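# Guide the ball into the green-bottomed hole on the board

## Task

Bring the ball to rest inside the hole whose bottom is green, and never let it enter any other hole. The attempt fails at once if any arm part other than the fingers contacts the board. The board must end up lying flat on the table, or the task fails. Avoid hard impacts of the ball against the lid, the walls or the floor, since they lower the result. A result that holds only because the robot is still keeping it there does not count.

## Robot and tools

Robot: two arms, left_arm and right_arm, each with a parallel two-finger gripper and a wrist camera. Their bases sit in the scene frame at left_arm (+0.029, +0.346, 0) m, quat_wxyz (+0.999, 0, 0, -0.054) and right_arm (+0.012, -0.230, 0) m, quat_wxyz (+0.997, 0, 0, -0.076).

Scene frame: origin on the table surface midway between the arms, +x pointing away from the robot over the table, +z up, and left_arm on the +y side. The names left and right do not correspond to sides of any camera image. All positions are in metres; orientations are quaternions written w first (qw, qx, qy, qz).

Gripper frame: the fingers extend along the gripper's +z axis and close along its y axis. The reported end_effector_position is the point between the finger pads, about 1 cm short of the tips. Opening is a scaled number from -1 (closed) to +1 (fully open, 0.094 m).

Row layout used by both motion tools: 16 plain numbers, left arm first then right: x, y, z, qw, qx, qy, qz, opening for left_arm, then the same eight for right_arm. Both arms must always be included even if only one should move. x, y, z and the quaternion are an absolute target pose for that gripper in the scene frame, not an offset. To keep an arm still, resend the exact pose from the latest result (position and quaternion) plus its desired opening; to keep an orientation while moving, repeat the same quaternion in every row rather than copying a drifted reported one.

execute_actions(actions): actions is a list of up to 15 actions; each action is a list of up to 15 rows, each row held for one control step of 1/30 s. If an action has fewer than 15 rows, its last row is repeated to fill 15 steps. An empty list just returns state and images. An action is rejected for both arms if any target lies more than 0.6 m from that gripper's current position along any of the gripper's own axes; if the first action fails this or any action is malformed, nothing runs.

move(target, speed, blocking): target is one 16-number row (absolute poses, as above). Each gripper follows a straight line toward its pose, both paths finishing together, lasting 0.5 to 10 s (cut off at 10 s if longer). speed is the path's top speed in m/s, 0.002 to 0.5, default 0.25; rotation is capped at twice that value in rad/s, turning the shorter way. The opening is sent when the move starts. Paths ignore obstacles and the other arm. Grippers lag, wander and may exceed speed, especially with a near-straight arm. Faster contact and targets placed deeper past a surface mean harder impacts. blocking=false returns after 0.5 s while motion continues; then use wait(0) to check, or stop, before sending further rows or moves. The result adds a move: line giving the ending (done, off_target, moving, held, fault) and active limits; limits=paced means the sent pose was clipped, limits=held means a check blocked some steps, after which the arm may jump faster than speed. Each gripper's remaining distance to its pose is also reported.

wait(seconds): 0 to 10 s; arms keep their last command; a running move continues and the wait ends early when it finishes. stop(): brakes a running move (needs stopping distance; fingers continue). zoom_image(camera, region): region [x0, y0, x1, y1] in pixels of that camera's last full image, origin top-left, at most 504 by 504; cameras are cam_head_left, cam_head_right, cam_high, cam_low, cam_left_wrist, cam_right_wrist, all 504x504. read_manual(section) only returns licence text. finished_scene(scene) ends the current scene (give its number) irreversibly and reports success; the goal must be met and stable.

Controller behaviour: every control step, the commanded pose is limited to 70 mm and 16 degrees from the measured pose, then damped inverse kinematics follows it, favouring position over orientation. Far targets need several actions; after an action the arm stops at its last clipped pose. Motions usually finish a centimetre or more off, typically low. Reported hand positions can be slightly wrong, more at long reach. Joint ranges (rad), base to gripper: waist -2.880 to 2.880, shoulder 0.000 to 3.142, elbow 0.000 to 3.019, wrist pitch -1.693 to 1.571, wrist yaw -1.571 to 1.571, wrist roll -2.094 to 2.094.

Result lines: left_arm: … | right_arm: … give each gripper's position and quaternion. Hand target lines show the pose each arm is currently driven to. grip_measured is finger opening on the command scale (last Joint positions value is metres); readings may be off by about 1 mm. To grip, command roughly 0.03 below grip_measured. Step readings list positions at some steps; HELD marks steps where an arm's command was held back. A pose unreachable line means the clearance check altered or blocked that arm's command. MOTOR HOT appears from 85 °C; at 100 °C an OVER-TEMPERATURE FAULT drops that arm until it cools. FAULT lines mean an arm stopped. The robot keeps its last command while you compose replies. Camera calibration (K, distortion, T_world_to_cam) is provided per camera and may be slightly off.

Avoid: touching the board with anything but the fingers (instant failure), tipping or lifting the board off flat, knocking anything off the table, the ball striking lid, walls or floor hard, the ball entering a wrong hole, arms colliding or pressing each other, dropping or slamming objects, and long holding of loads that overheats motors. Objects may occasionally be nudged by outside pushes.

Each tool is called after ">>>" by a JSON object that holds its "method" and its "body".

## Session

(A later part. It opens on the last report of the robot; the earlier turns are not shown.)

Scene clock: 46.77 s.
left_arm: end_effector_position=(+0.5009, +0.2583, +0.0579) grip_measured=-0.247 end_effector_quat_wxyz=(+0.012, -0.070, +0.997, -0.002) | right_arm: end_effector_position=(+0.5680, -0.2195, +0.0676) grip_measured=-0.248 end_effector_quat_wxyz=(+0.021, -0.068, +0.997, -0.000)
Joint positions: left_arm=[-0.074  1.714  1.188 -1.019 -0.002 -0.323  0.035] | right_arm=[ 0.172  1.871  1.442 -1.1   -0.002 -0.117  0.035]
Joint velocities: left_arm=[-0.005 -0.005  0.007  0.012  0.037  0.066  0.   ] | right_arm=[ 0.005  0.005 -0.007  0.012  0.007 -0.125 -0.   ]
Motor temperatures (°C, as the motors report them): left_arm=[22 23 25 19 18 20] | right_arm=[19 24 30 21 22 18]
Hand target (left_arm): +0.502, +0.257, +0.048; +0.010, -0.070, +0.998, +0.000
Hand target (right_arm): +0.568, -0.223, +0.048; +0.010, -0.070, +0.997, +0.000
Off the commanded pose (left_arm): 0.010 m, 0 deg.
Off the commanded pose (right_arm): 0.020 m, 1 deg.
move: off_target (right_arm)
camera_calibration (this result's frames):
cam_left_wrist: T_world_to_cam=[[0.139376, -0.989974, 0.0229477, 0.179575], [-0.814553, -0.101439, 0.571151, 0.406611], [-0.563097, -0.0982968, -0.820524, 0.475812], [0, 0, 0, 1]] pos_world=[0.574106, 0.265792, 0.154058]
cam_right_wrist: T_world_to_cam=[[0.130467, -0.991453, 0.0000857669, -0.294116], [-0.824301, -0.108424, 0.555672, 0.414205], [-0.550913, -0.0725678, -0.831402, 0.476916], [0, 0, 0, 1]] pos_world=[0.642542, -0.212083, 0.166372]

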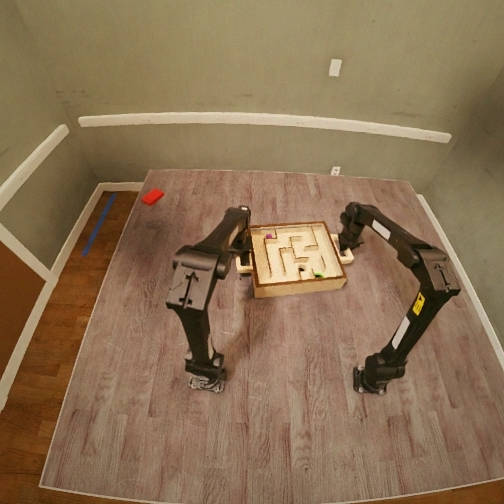

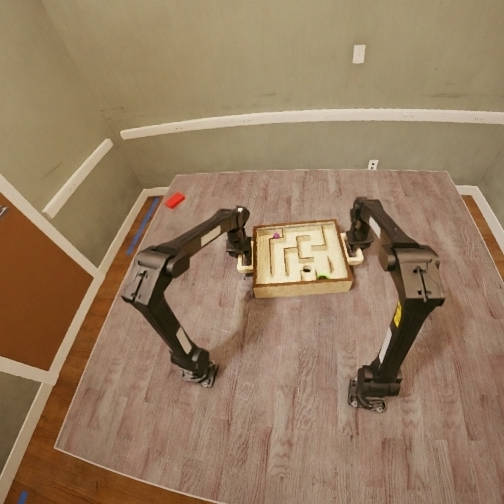

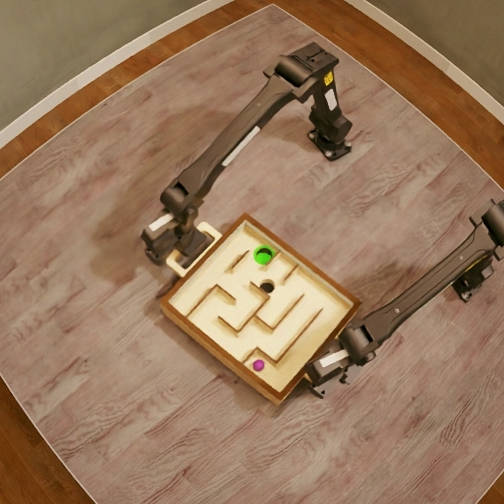

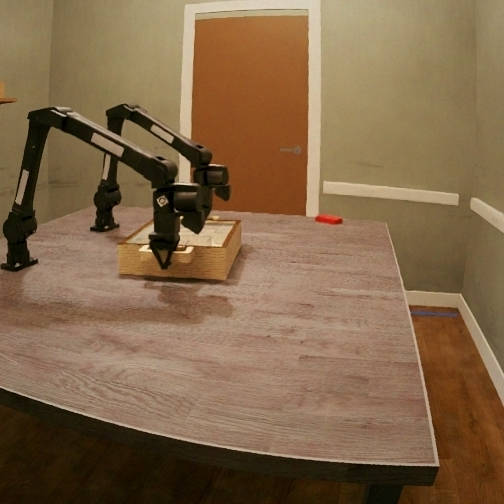

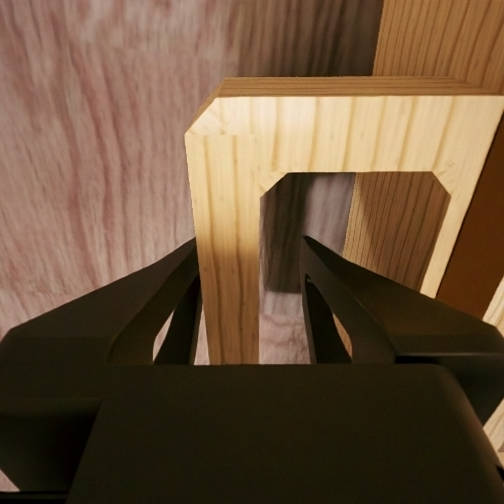

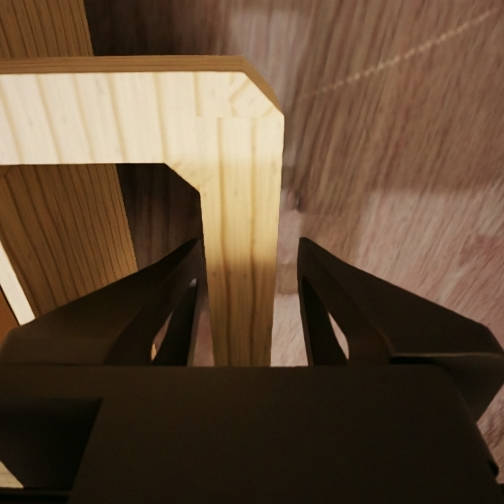

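>>> {"method": "move", "body": {"target": [0.497,0.268,0.055,0.005,-0.07,0.997,0,-0.25,0.56,-0.215,0.04,-0.005,-0.07,0.997,0,-0.25], "speed": 0.04}}

Scene clock: 50.43 s.
left_arm: end_effector_position=(+0.5016, +0.2620, +0.0579) grip_measured=-0.247 end_effector_quat_wxyz=(+0.013, -0.069, +0.998, -0.002) | right_arm: end_effector_position=(+0.5638, -0.2196, +0.0628) grip_measured=-0.248 end_effector_quat_wxyz=(+0.015, -0.068, +0.998, +0.000)
Joint positions: left_arm=[-0.066  1.714  1.188 -1.019 -0.002 -0.313  0.035] | right_arm=[ 0.172  1.873  1.432 -1.1   -0.002 -0.117  0.035]
Joint velocities: left_arm=[-0.005 -0.024 -0.007  0.002 -0.022 -0.037 -0.001] | right_arm=[ 0.005  0.005 -0.002  0.022 -0.007  0.095  0.   ]
Motor temperatures (°C, as the motors report them): left_arm=[22 23 24 19 18 20] | right_arm=[19 24 30 21 22 18]
Hand target (left_arm): +0.497, +0.268, +0.055; +0.005, -0.070, +0.998, -0.000
Hand target (right_arm): +0.560, -0.215, +0.040; -0.005, -0.070, +0.998, -0.000
Off the commanded pose (left_arm): 0.008 m, 1 deg.
Off the commanded pose (right_arm): 0.024 m, 2 deg.
move: off_target (right_arm)
camera_calibration (this result's frames):
cam_left_wrist: T_world_to_cam=[[0.137112, -0.990296, 0.022694, 0.184457], [-0.814798, -0.099726, 0.571103, 0.407229], [-0.563298, -0.0967962, -0.820565, 0.476279], [0, 0, 0, 1]] pos_world=[0.574805, 0.26938, 0.154062]
cam_right_wrist: T_world_to_cam=[[0.13046, -0.991453, -0.00126549, -0.293563], [-0.817458, -0.108287, 0.565717, 0.408922], [-0.561019, -0.0727691, -0.824598, 0.475892], [0, 0, 0, 1]] pos_world=[0.639559, -0.212143, 0.160714]

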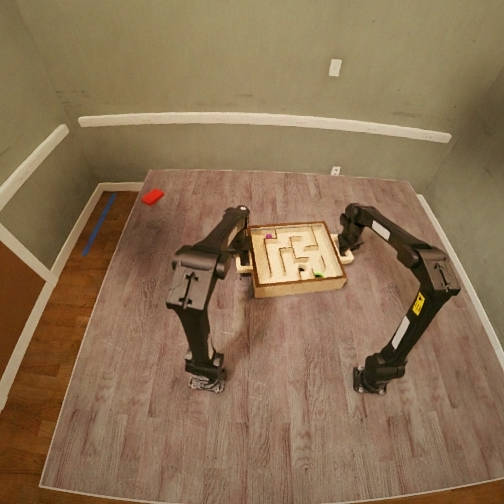

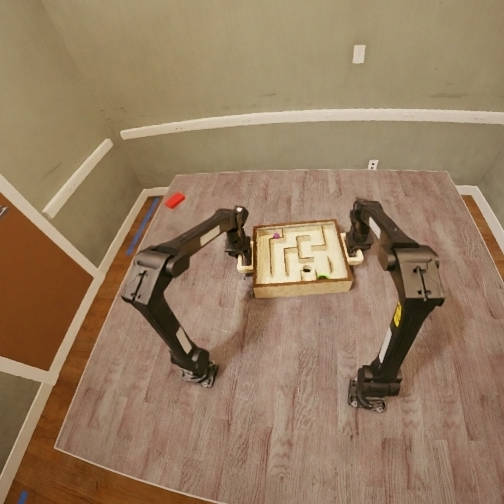

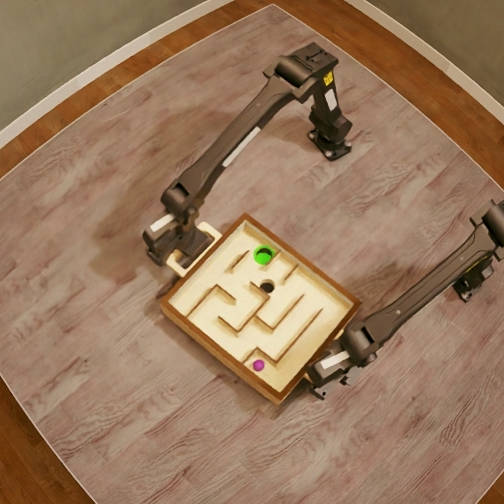

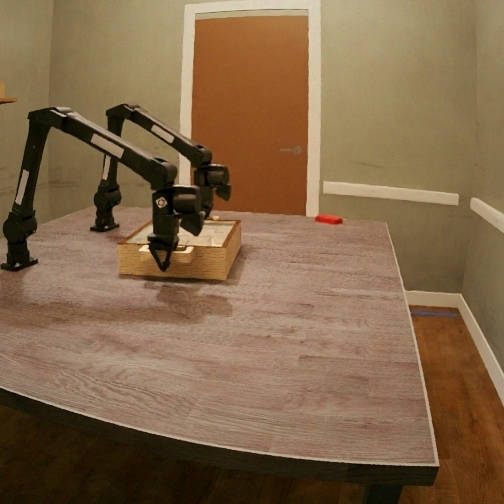

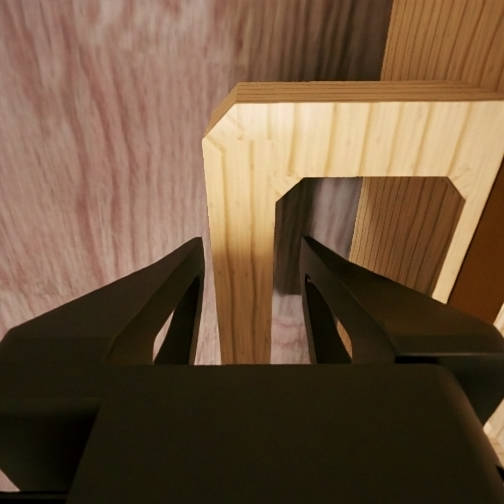

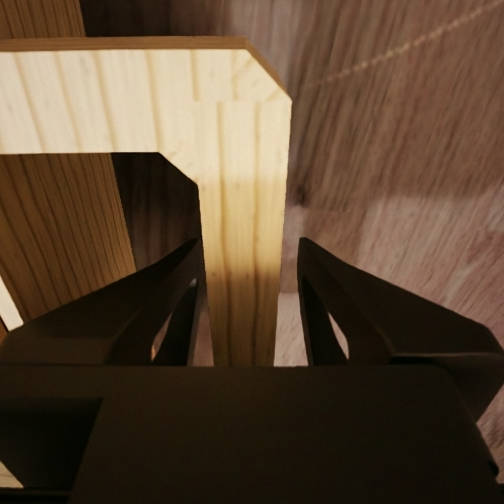

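>>> {"method": "move", "body": {"target": [0.5,0.264,0.056,0.01,-0.07,0.997,0,-0.85,0.563,-0.219,0.058,0.01,-0.07,0.997,0,-0.85]}}

>>> {"method": "move", "body": {"target": [0.508,0.263,0.15,0.06,-0.07,0.997,0,-0.85,0.571,-0.219,0.155,0.06,-0.07,0.997,0,-0.85], "speed": 0.05}}

>>> {"method": "zoom_image", "body": {"camera": "cam_high", "region": [150,190,370,410]}}

Scene clock: 54.97 s.
left_arm: end_effector_position=(+0.5016, +0.2629, +0.0577) grip_measured=-0.691 end_effector_quat_wxyz=(+0.013, -0.070, +0.997, -0.001) | right_arm: end_effector_position=(+0.5639, -0.2191, +0.0628) grip_measured=-0.701 end_effector_quat_wxyz=(+0.015, -0.066, +0.998, +0.002)
Joint positions: left_arm=[-0.066  1.714  1.187 -1.019 -0.005 -0.315  0.015] | right_arm=[ 0.172  1.873  1.432 -1.1   -0.005 -0.112  0.014]
Joint velocities: left_arm=[-0.005 -0.015  0.007 -0.012 -0.037  0.022  0.001] | right_arm=[ 0.005 -0.015 -0.002  0.002 -0.007  0.022  0.001]
Motor temperatures (°C, as the motors report them): left_arm=[22 23 24 19 18 20] | right_arm=[19 24 30 21 22 18]
Hand target (left_arm): +0.500, +0.264, +0.056; +0.010, -0.070, +0.997, -0.000
Hand target (right_arm): +0.563, -0.219, +0.058; +0.010, -0.070, +0.998, -0.000
Off the commanded pose (left_arm): 0.003 m, 0 deg.
Off the commanded pose (right_arm): 0.005 m, 1 deg.
move: done
camera_calibration (this result's frames):
cam_left_wrist: T_world_to_cam=[[0.139828, -0.989979, 0.0197224, 0.184085], [-0.814605, -0.103689, 0.570672, 0.408354], [-0.562909, -0.0958621, -0.820941, 0.475838], [0, 0, 0, 1]] pos_world=[0.57476, 0.270196, 0.153968]
cam_right_wrist: T_world_to_cam=[[0.126013, -0.992019, -0.00439269, -0.290472], [-0.818111, -0.106424, 0.565126, 0.409858], [-0.561083, -0.0676193, -0.824993, 0.47717], [0, 0, 0, 1]] pos_world=[0.639645, -0.212269, 0.160765]

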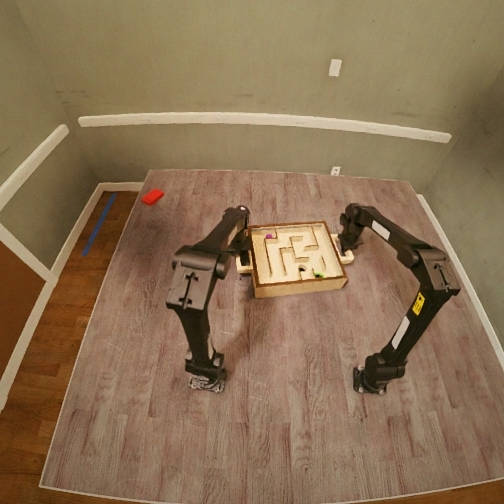

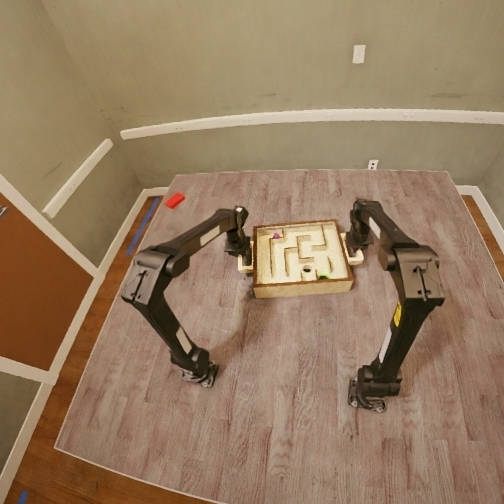

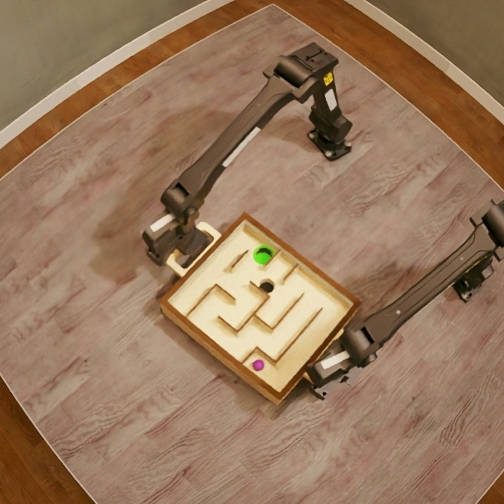

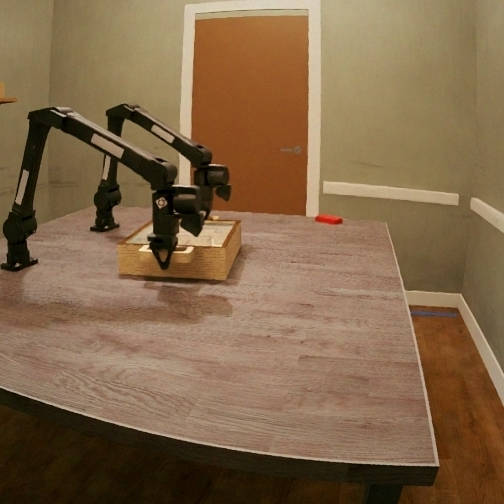

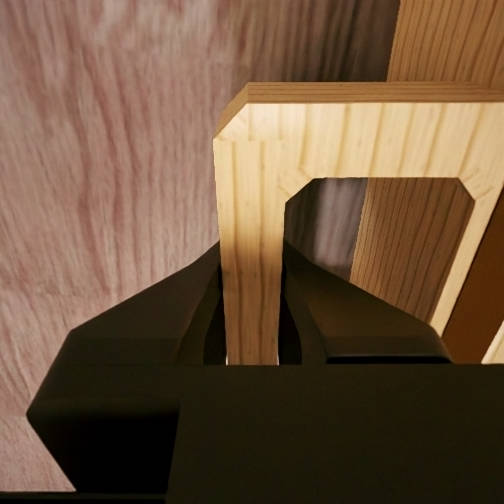

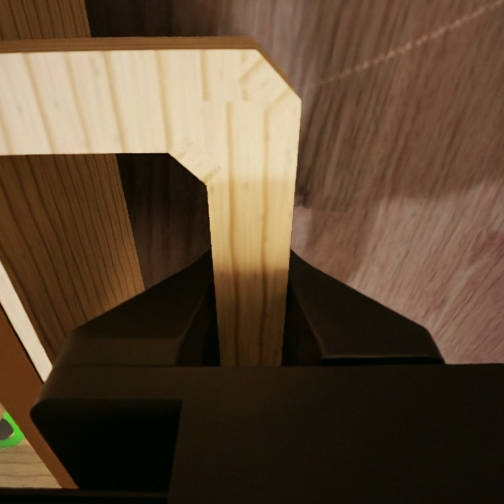

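Scene clock: 57.20 s.
left_arm: end_effector_position=(+0.4791, +0.2665, +0.0908) grip_measured=-0.691 end_effector_quat_wxyz=(-0.003, -0.075, +0.997, +0.008) | right_arm: end_effector_position=(+0.5446, -0.2151, +0.0897) grip_measured=-0.701 end_effector_quat_wxyz=(-0.004, -0.070, +0.998, +0.008)
Joint positions: left_arm=[-0.07   1.64   1.187 -1.128 -0.014 -0.328  0.015] | right_arm=[ 0.177  1.821  1.432 -1.189 -0.015 -0.115  0.014]
Joint velocities: left_arm=[-0.005 -0.005 -0.007  0.012  0.007 -0.007 -0.   ] | right_arm=[-0.015 -0.005  0.022  0.002 -0.066  0.051  0.   ]
Motor temperatures (°C, as the motors report them): left_arm=[22 23 24 19 18 20] | right_arm=[19 24 30 21 22 18]
Hand target (left_arm): +0.506, +0.263, +0.149; +0.060, -0.070, +0.996, +0.000
Hand target (right_arm): +0.565, -0.219, +0.155; +0.060, -0.070, +0.996, +0.000
Off the commanded pose (left_arm): 0.066 m, 7 deg.
Off the commanded pose (right_arm): 0.071 m, 7 deg.
move: off_target (left_arm, right_arm); limits=paced
camera_calibration (this result's frames):
cam_left_wrist: T_world_to_cam=[[0.14928, -0.988795, 0.0000887586, 0.187071], [-0.794425, -0.119882, 0.595413, 0.363987], [-0.588731, -0.0889539, -0.80342, 0.499615], [0, 0, 0, 1]] pos_world=[0.555373, 0.273054, 0.184661]
cam_right_wrist: T_world_to_cam=[[0.133251, -0.990907, -0.018658, -0.286345], [-0.795226, -0.118135, 0.594693, 0.361692], [-0.59149, -0.0644061, -0.803736, 0.504063], [0, 0, 0, 1]] pos_world=[0.623931, -0.208548, 0.184695]

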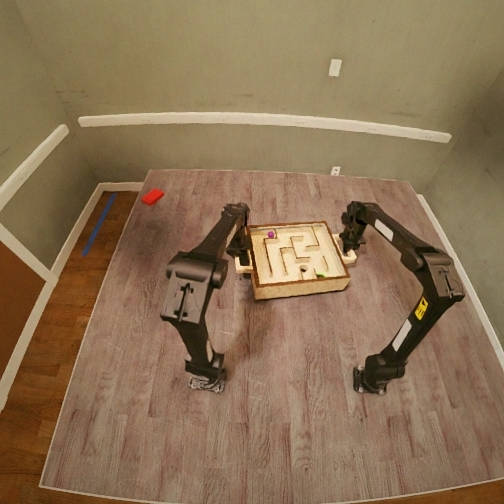

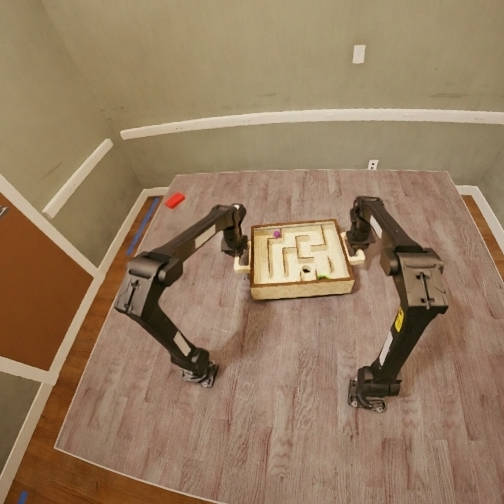

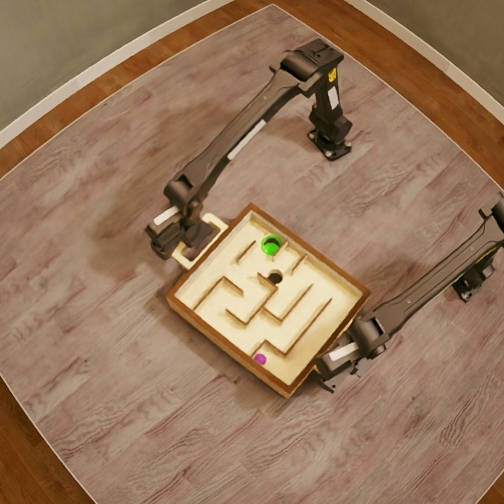

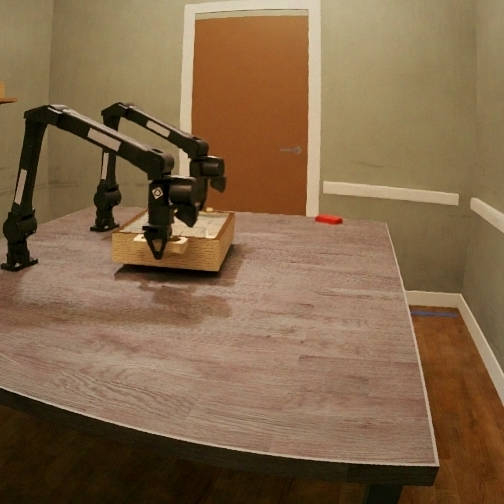

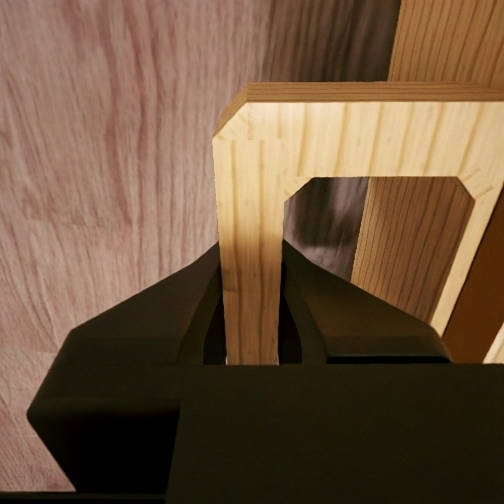

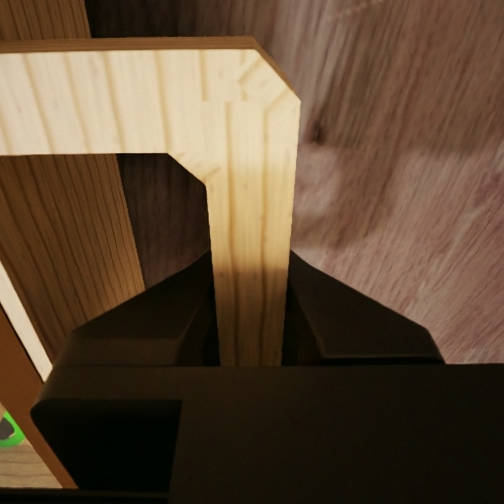

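Region (150, 190, 370, 410) of cam_high's 504x504 image, scaled by 2.291, with more detail than that image has.

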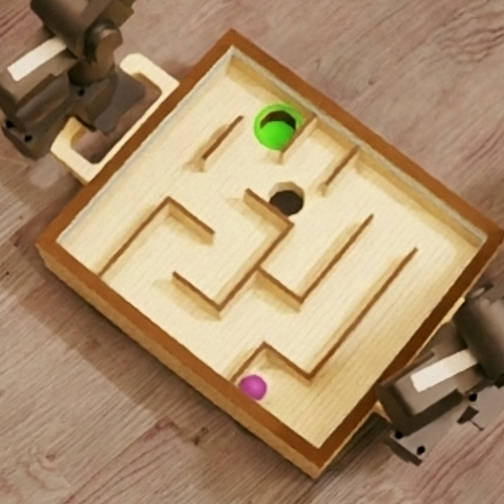

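>>> {"method": "move", "body": {"target": [0.49,0.265,0.15,0.07,-0.07,0.997,-0.03,-0.85,0.555,-0.217,0.185,0.07,-0.07,0.997,-0.03,-0.85], "speed": 0.05}}

>>> {"method": "wait", "body": {"seconds": 1}}

Scene clock: 83.93 s.
left_arm: end_effector_position=(+0.4697, +0.2625, +0.1045) grip_measured=-0.691 end_effector_quat_wxyz=(+0.008, -0.070, +0.997, -0.014) | right_arm: end_effector_position=(+0.5281, -0.2197, +0.1204) grip_measured=-0.700 end_effector_quat_wxyz=(+0.006, -0.064, +0.998, -0.019)
Joint positions: left_arm=[-0.068  1.585  1.159 -1.123  0.023 -0.316  0.015] | right_arm=[ 0.186  1.74   1.403 -1.22   0.038 -0.095  0.014]
Joint velocities: left_arm=[-0.005 -0.005 -0.012  0.002  0.037 -0.037 -0.001] | right_arm=[-0.005 -0.005 -0.007 -0.012  0.007  0.007  0.   ]
Motor temperatures (°C, as the motors report them): left_arm=[22 23 27 19 18 20] | right_arm=[19 25 33 21 22 18]
Hand target (left_arm): +0.489, +0.265, +0.149; +0.070, -0.069, +0.995, -0.029
Hand target (right_arm): +0.549, -0.217, +0.185; +0.070, -0.070, +0.995, -0.029
Off the commanded pose (left_arm): 0.050 m, 7 deg.
Off the commanded pose (right_arm): 0.070 m, 7 deg.
move: off_target (left_arm, right_arm); limits=paced
camera_calibration (this result's frames):
cam_left_wrist: T_world_to_cam=[[0.138328, -0.989373, 0.0447828, 0.185141], [-0.810063, -0.087012, 0.57985, 0.348174], [-0.569792, -0.116487, -0.813491, 0.504154], [0, 0, 0, 1]] pos_world=[0.543695, 0.272196, 0.199945]
cam_right_wrist: T_world_to_cam=[[0.122297, -0.991833, 0.0362039, -0.289164], [-0.810129, -0.0786867, 0.580946, 0.347969], [-0.573353, -0.100378, -0.813136, 0.502437], [0, 0, 0, 1]] pos_world=[0.605337, -0.208988, 0.216867]

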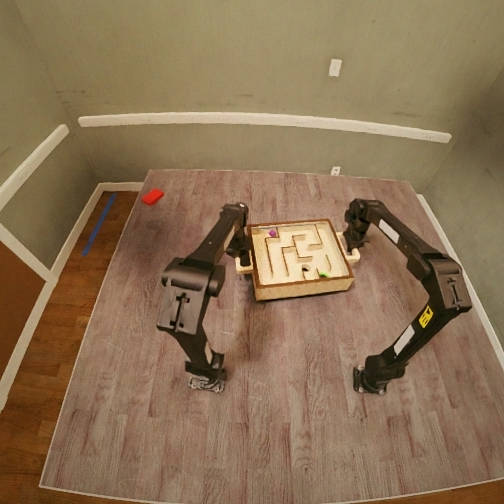

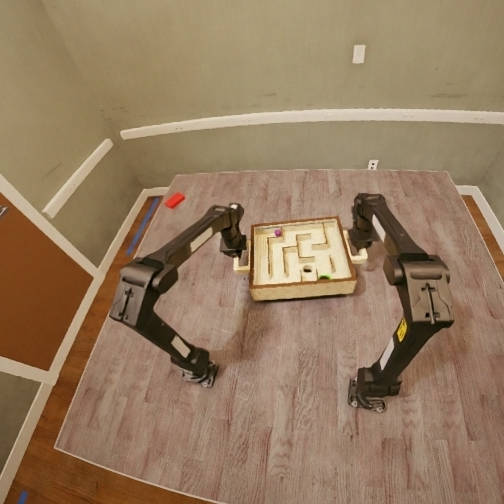

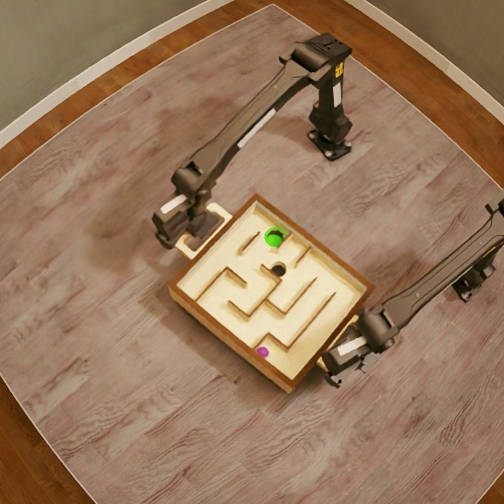

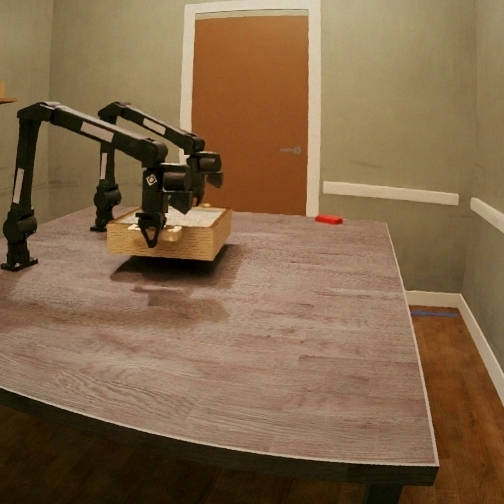

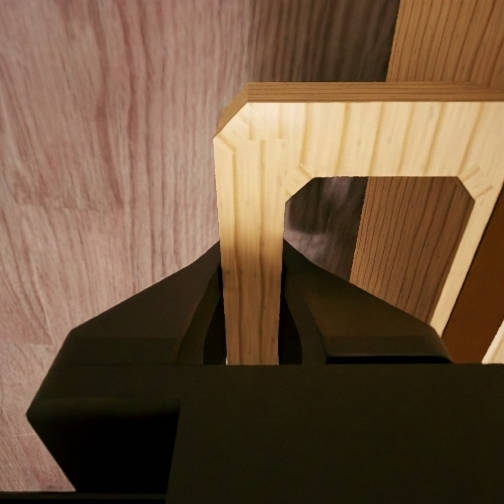

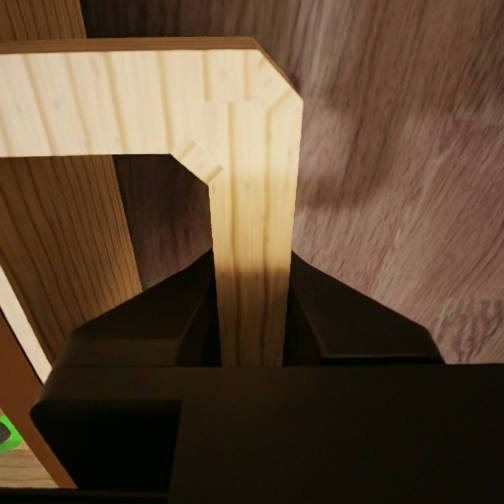

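Scene clock: 84.93 s.
left_arm: end_effector_position=(+0.4697, +0.2625, +0.1045) grip_measured=-0.691 end_effector_quat_wxyz=(+0.008, -0.070, +0.997, -0.014) | right_arm: end_effector_position=(+0.5280, -0.2197, +0.1204) grip_measured=-0.700 end_effector_quat_wxyz=(+0.006, -0.064, +0.998, -0.019)
Joint positions: left_arm=[-0.068  1.585  1.159 -1.123  0.023 -0.316  0.015] | right_arm=[ 0.186  1.74   1.403 -1.221  0.038 -0.095  0.014]
Joint velocities: left_arm=[-0.005 -0.005 -0.012  0.012 -0.081  0.022 -0.   ] | right_arm=[-0.005  0.005  0.002 -0.012  0.066  0.022 -0.001]
Motor temperatures (°C, as the motors report them): left_arm=[22 23 27 19 18 20] | right_arm=[19 25 33 21 22 18]
Hand target (left_arm): +0.489, +0.265, +0.149; +0.070, -0.069, +0.995, -0.029
Hand target (right_arm): +0.549, -0.217, +0.185; +0.070, -0.070, +0.995, -0.029
Off the commanded pose (left_arm): 0.050 m, 7 deg.
Off the commanded pose (right_arm): 0.070 m, 7 deg.
wait: 1.00 s; at rest by 0.17 s
camera_calibration (this result's frames):
cam_left_wrist: T_world_to_cam=[[0.138328, -0.989373, 0.0447828, 0.185141], [-0.810063, -0.087012, 0.57985, 0.348174], [-0.569792, -0.116487, -0.813491, 0.504154], [0, 0, 0, 1]] pos_world=[0.543695, 0.272196, 0.199945]
cam_right_wrist: T_world_to_cam=[[0.122311, -0.991833, 0.0361703, -0.289159], [-0.809908, -0.078679, 0.581256, 0.34774], [-0.573663, -0.100389, -0.812916, 0.502517], [0, 0, 0, 1]] pos_world=[0.60528, -0.20899, 0.216837]

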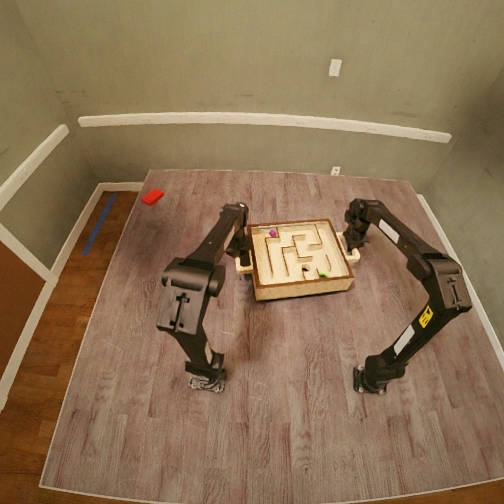

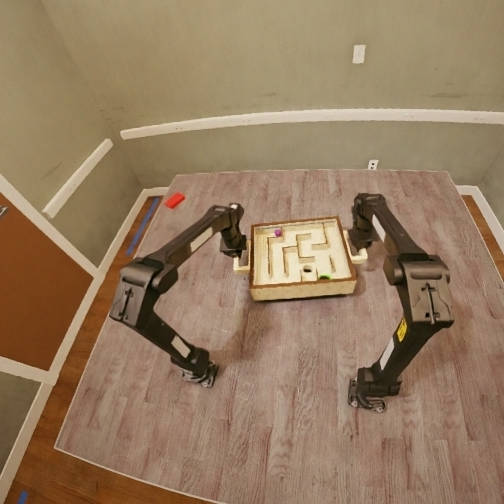

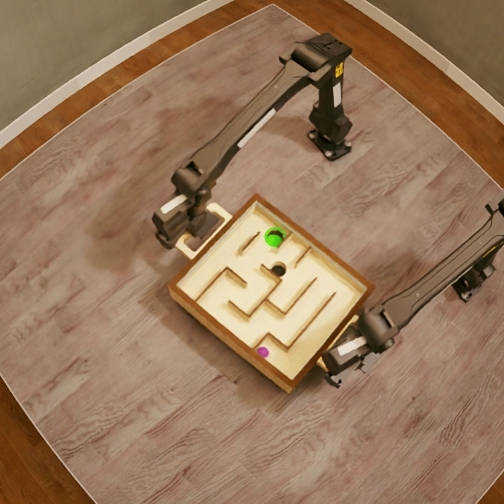

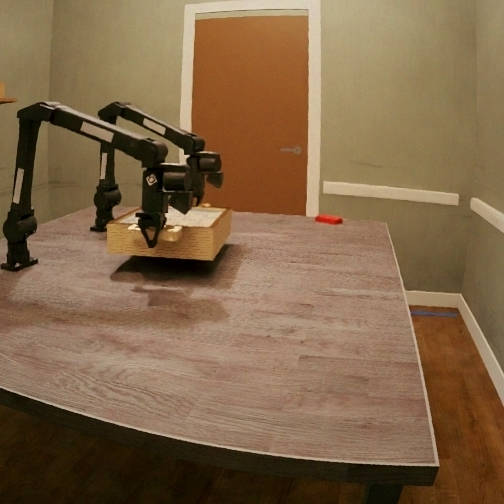

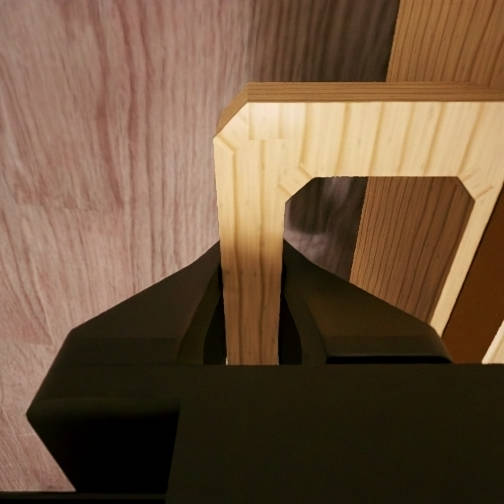

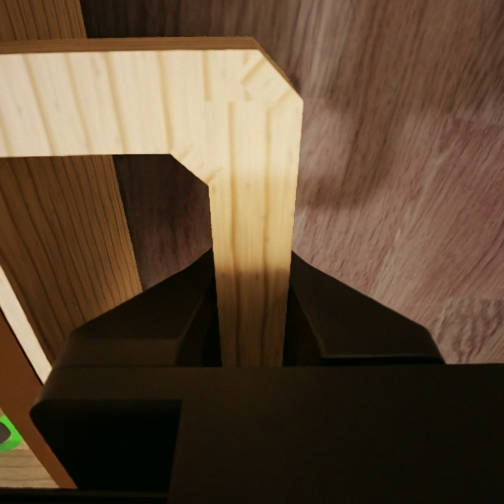

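>>> {"method": "move", "body": {"target": [0.485,0.263,0.122,0.07,-0.07,0.997,-0.04,-0.85,0.545,-0.218,0.185,0.07,-0.07,0.997,-0.04,-0.85], "speed": 0.05}}

Scene clock: 89.30 s.
left_arm: end_effector_position=(+0.4618, +0.2592, +0.0821) grip_measured=-0.691 end_effector_quat_wxyz=(+0.009, -0.068, +0.997, -0.028) | right_arm: end_effector_position=(+0.5182, -0.2227, +0.1199) grip_measured=-0.700 end_effector_quat_wxyz=(+0.002, -0.062, +0.997, -0.034)
Joint positions: left_arm=[-0.068  1.589  1.097 -1.048  0.051 -0.314  0.015] | right_arm=[ 0.191  1.722  1.376 -1.221  0.067 -0.086  0.014]
Joint velocities: left_arm=[-0.015 -0.015  0.007 -0.007  0.007  0.037 -0.001] | right_arm=[-0.015 -0.005 -0.002  0.002 -0.022 -0.007  0.   ]
Motor temperatures (°C, as the motors report them): left_arm=[22 23 27 19 18 20] | right_arm=[19 25 33 21 22 18]
Hand target (left_arm): +0.483, +0.263, +0.122; +0.070, -0.069, +0.994, -0.039
Hand target (right_arm): +0.539, -0.218, +0.185; +0.070, -0.070, +0.994, -0.040
Off the commanded pose (left_arm): 0.046 m, 7 deg.
Off the commanded pose (right_arm): 0.071 m, 8 deg.
move: off_target (left_arm, right_arm); limits=paced
camera_calibration (this result's frames):
cam_left_wrist: T_world_to_cam=[[0.135035, -0.988029, 0.0745942, 0.182641], [-0.813145, -0.0674857, 0.578136, 0.350986], [-0.566181, -0.138725, -0.812523, 0.485092], [0, 0, 0, 1]] pos_world=[0.535389, 0.271436, 0.177607]
cam_right_wrist: T_world_to_cam=[[0.118268, -0.990901, 0.0642465, -0.291976], [-0.805971, -0.0580004, 0.589106, 0.341545], [-0.58002, -0.121453, -0.805497, 0.493848], [0, 0, 0, 1]] pos_world=[0.596249, -0.20953, 0.215345]

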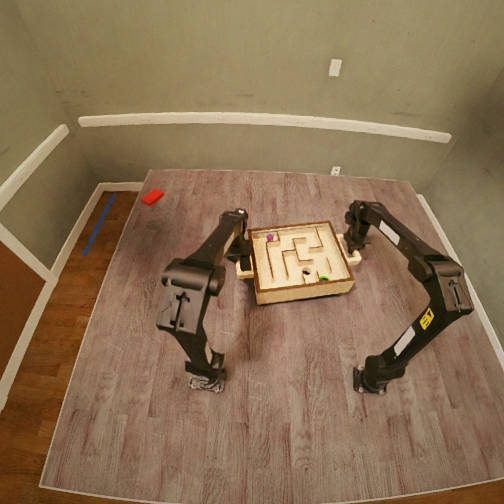

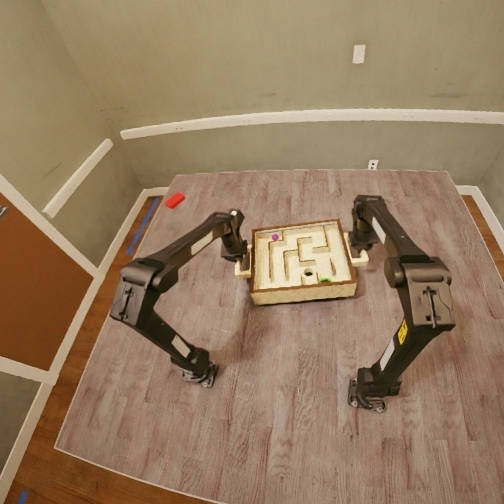

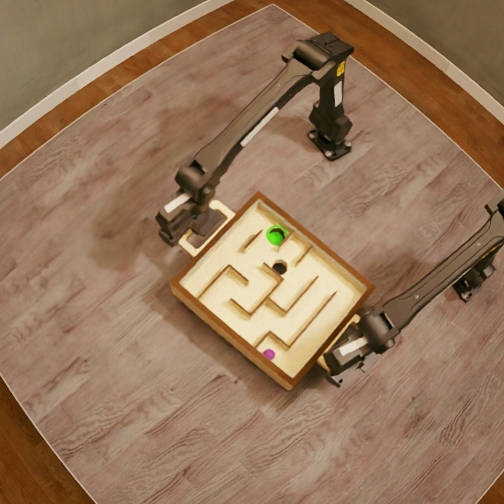

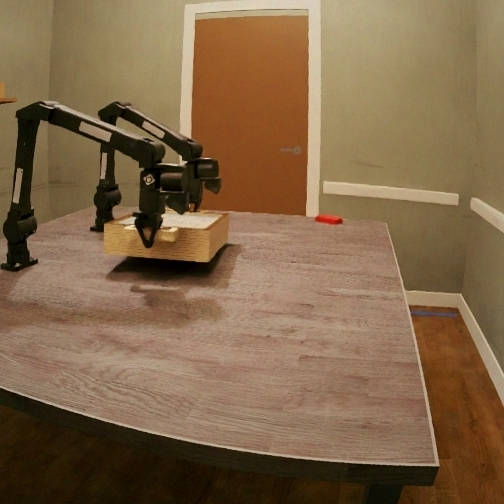

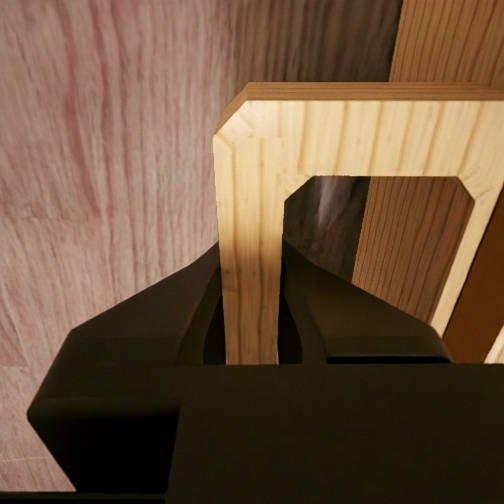

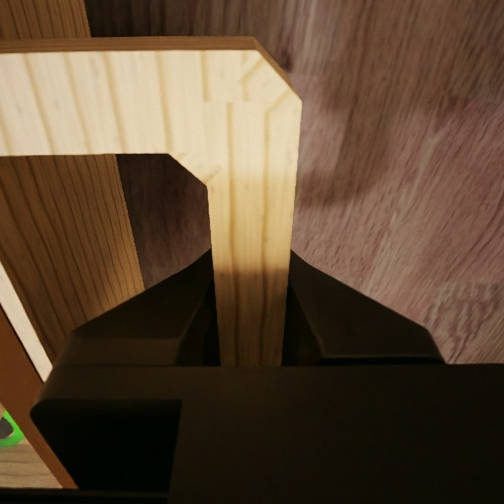

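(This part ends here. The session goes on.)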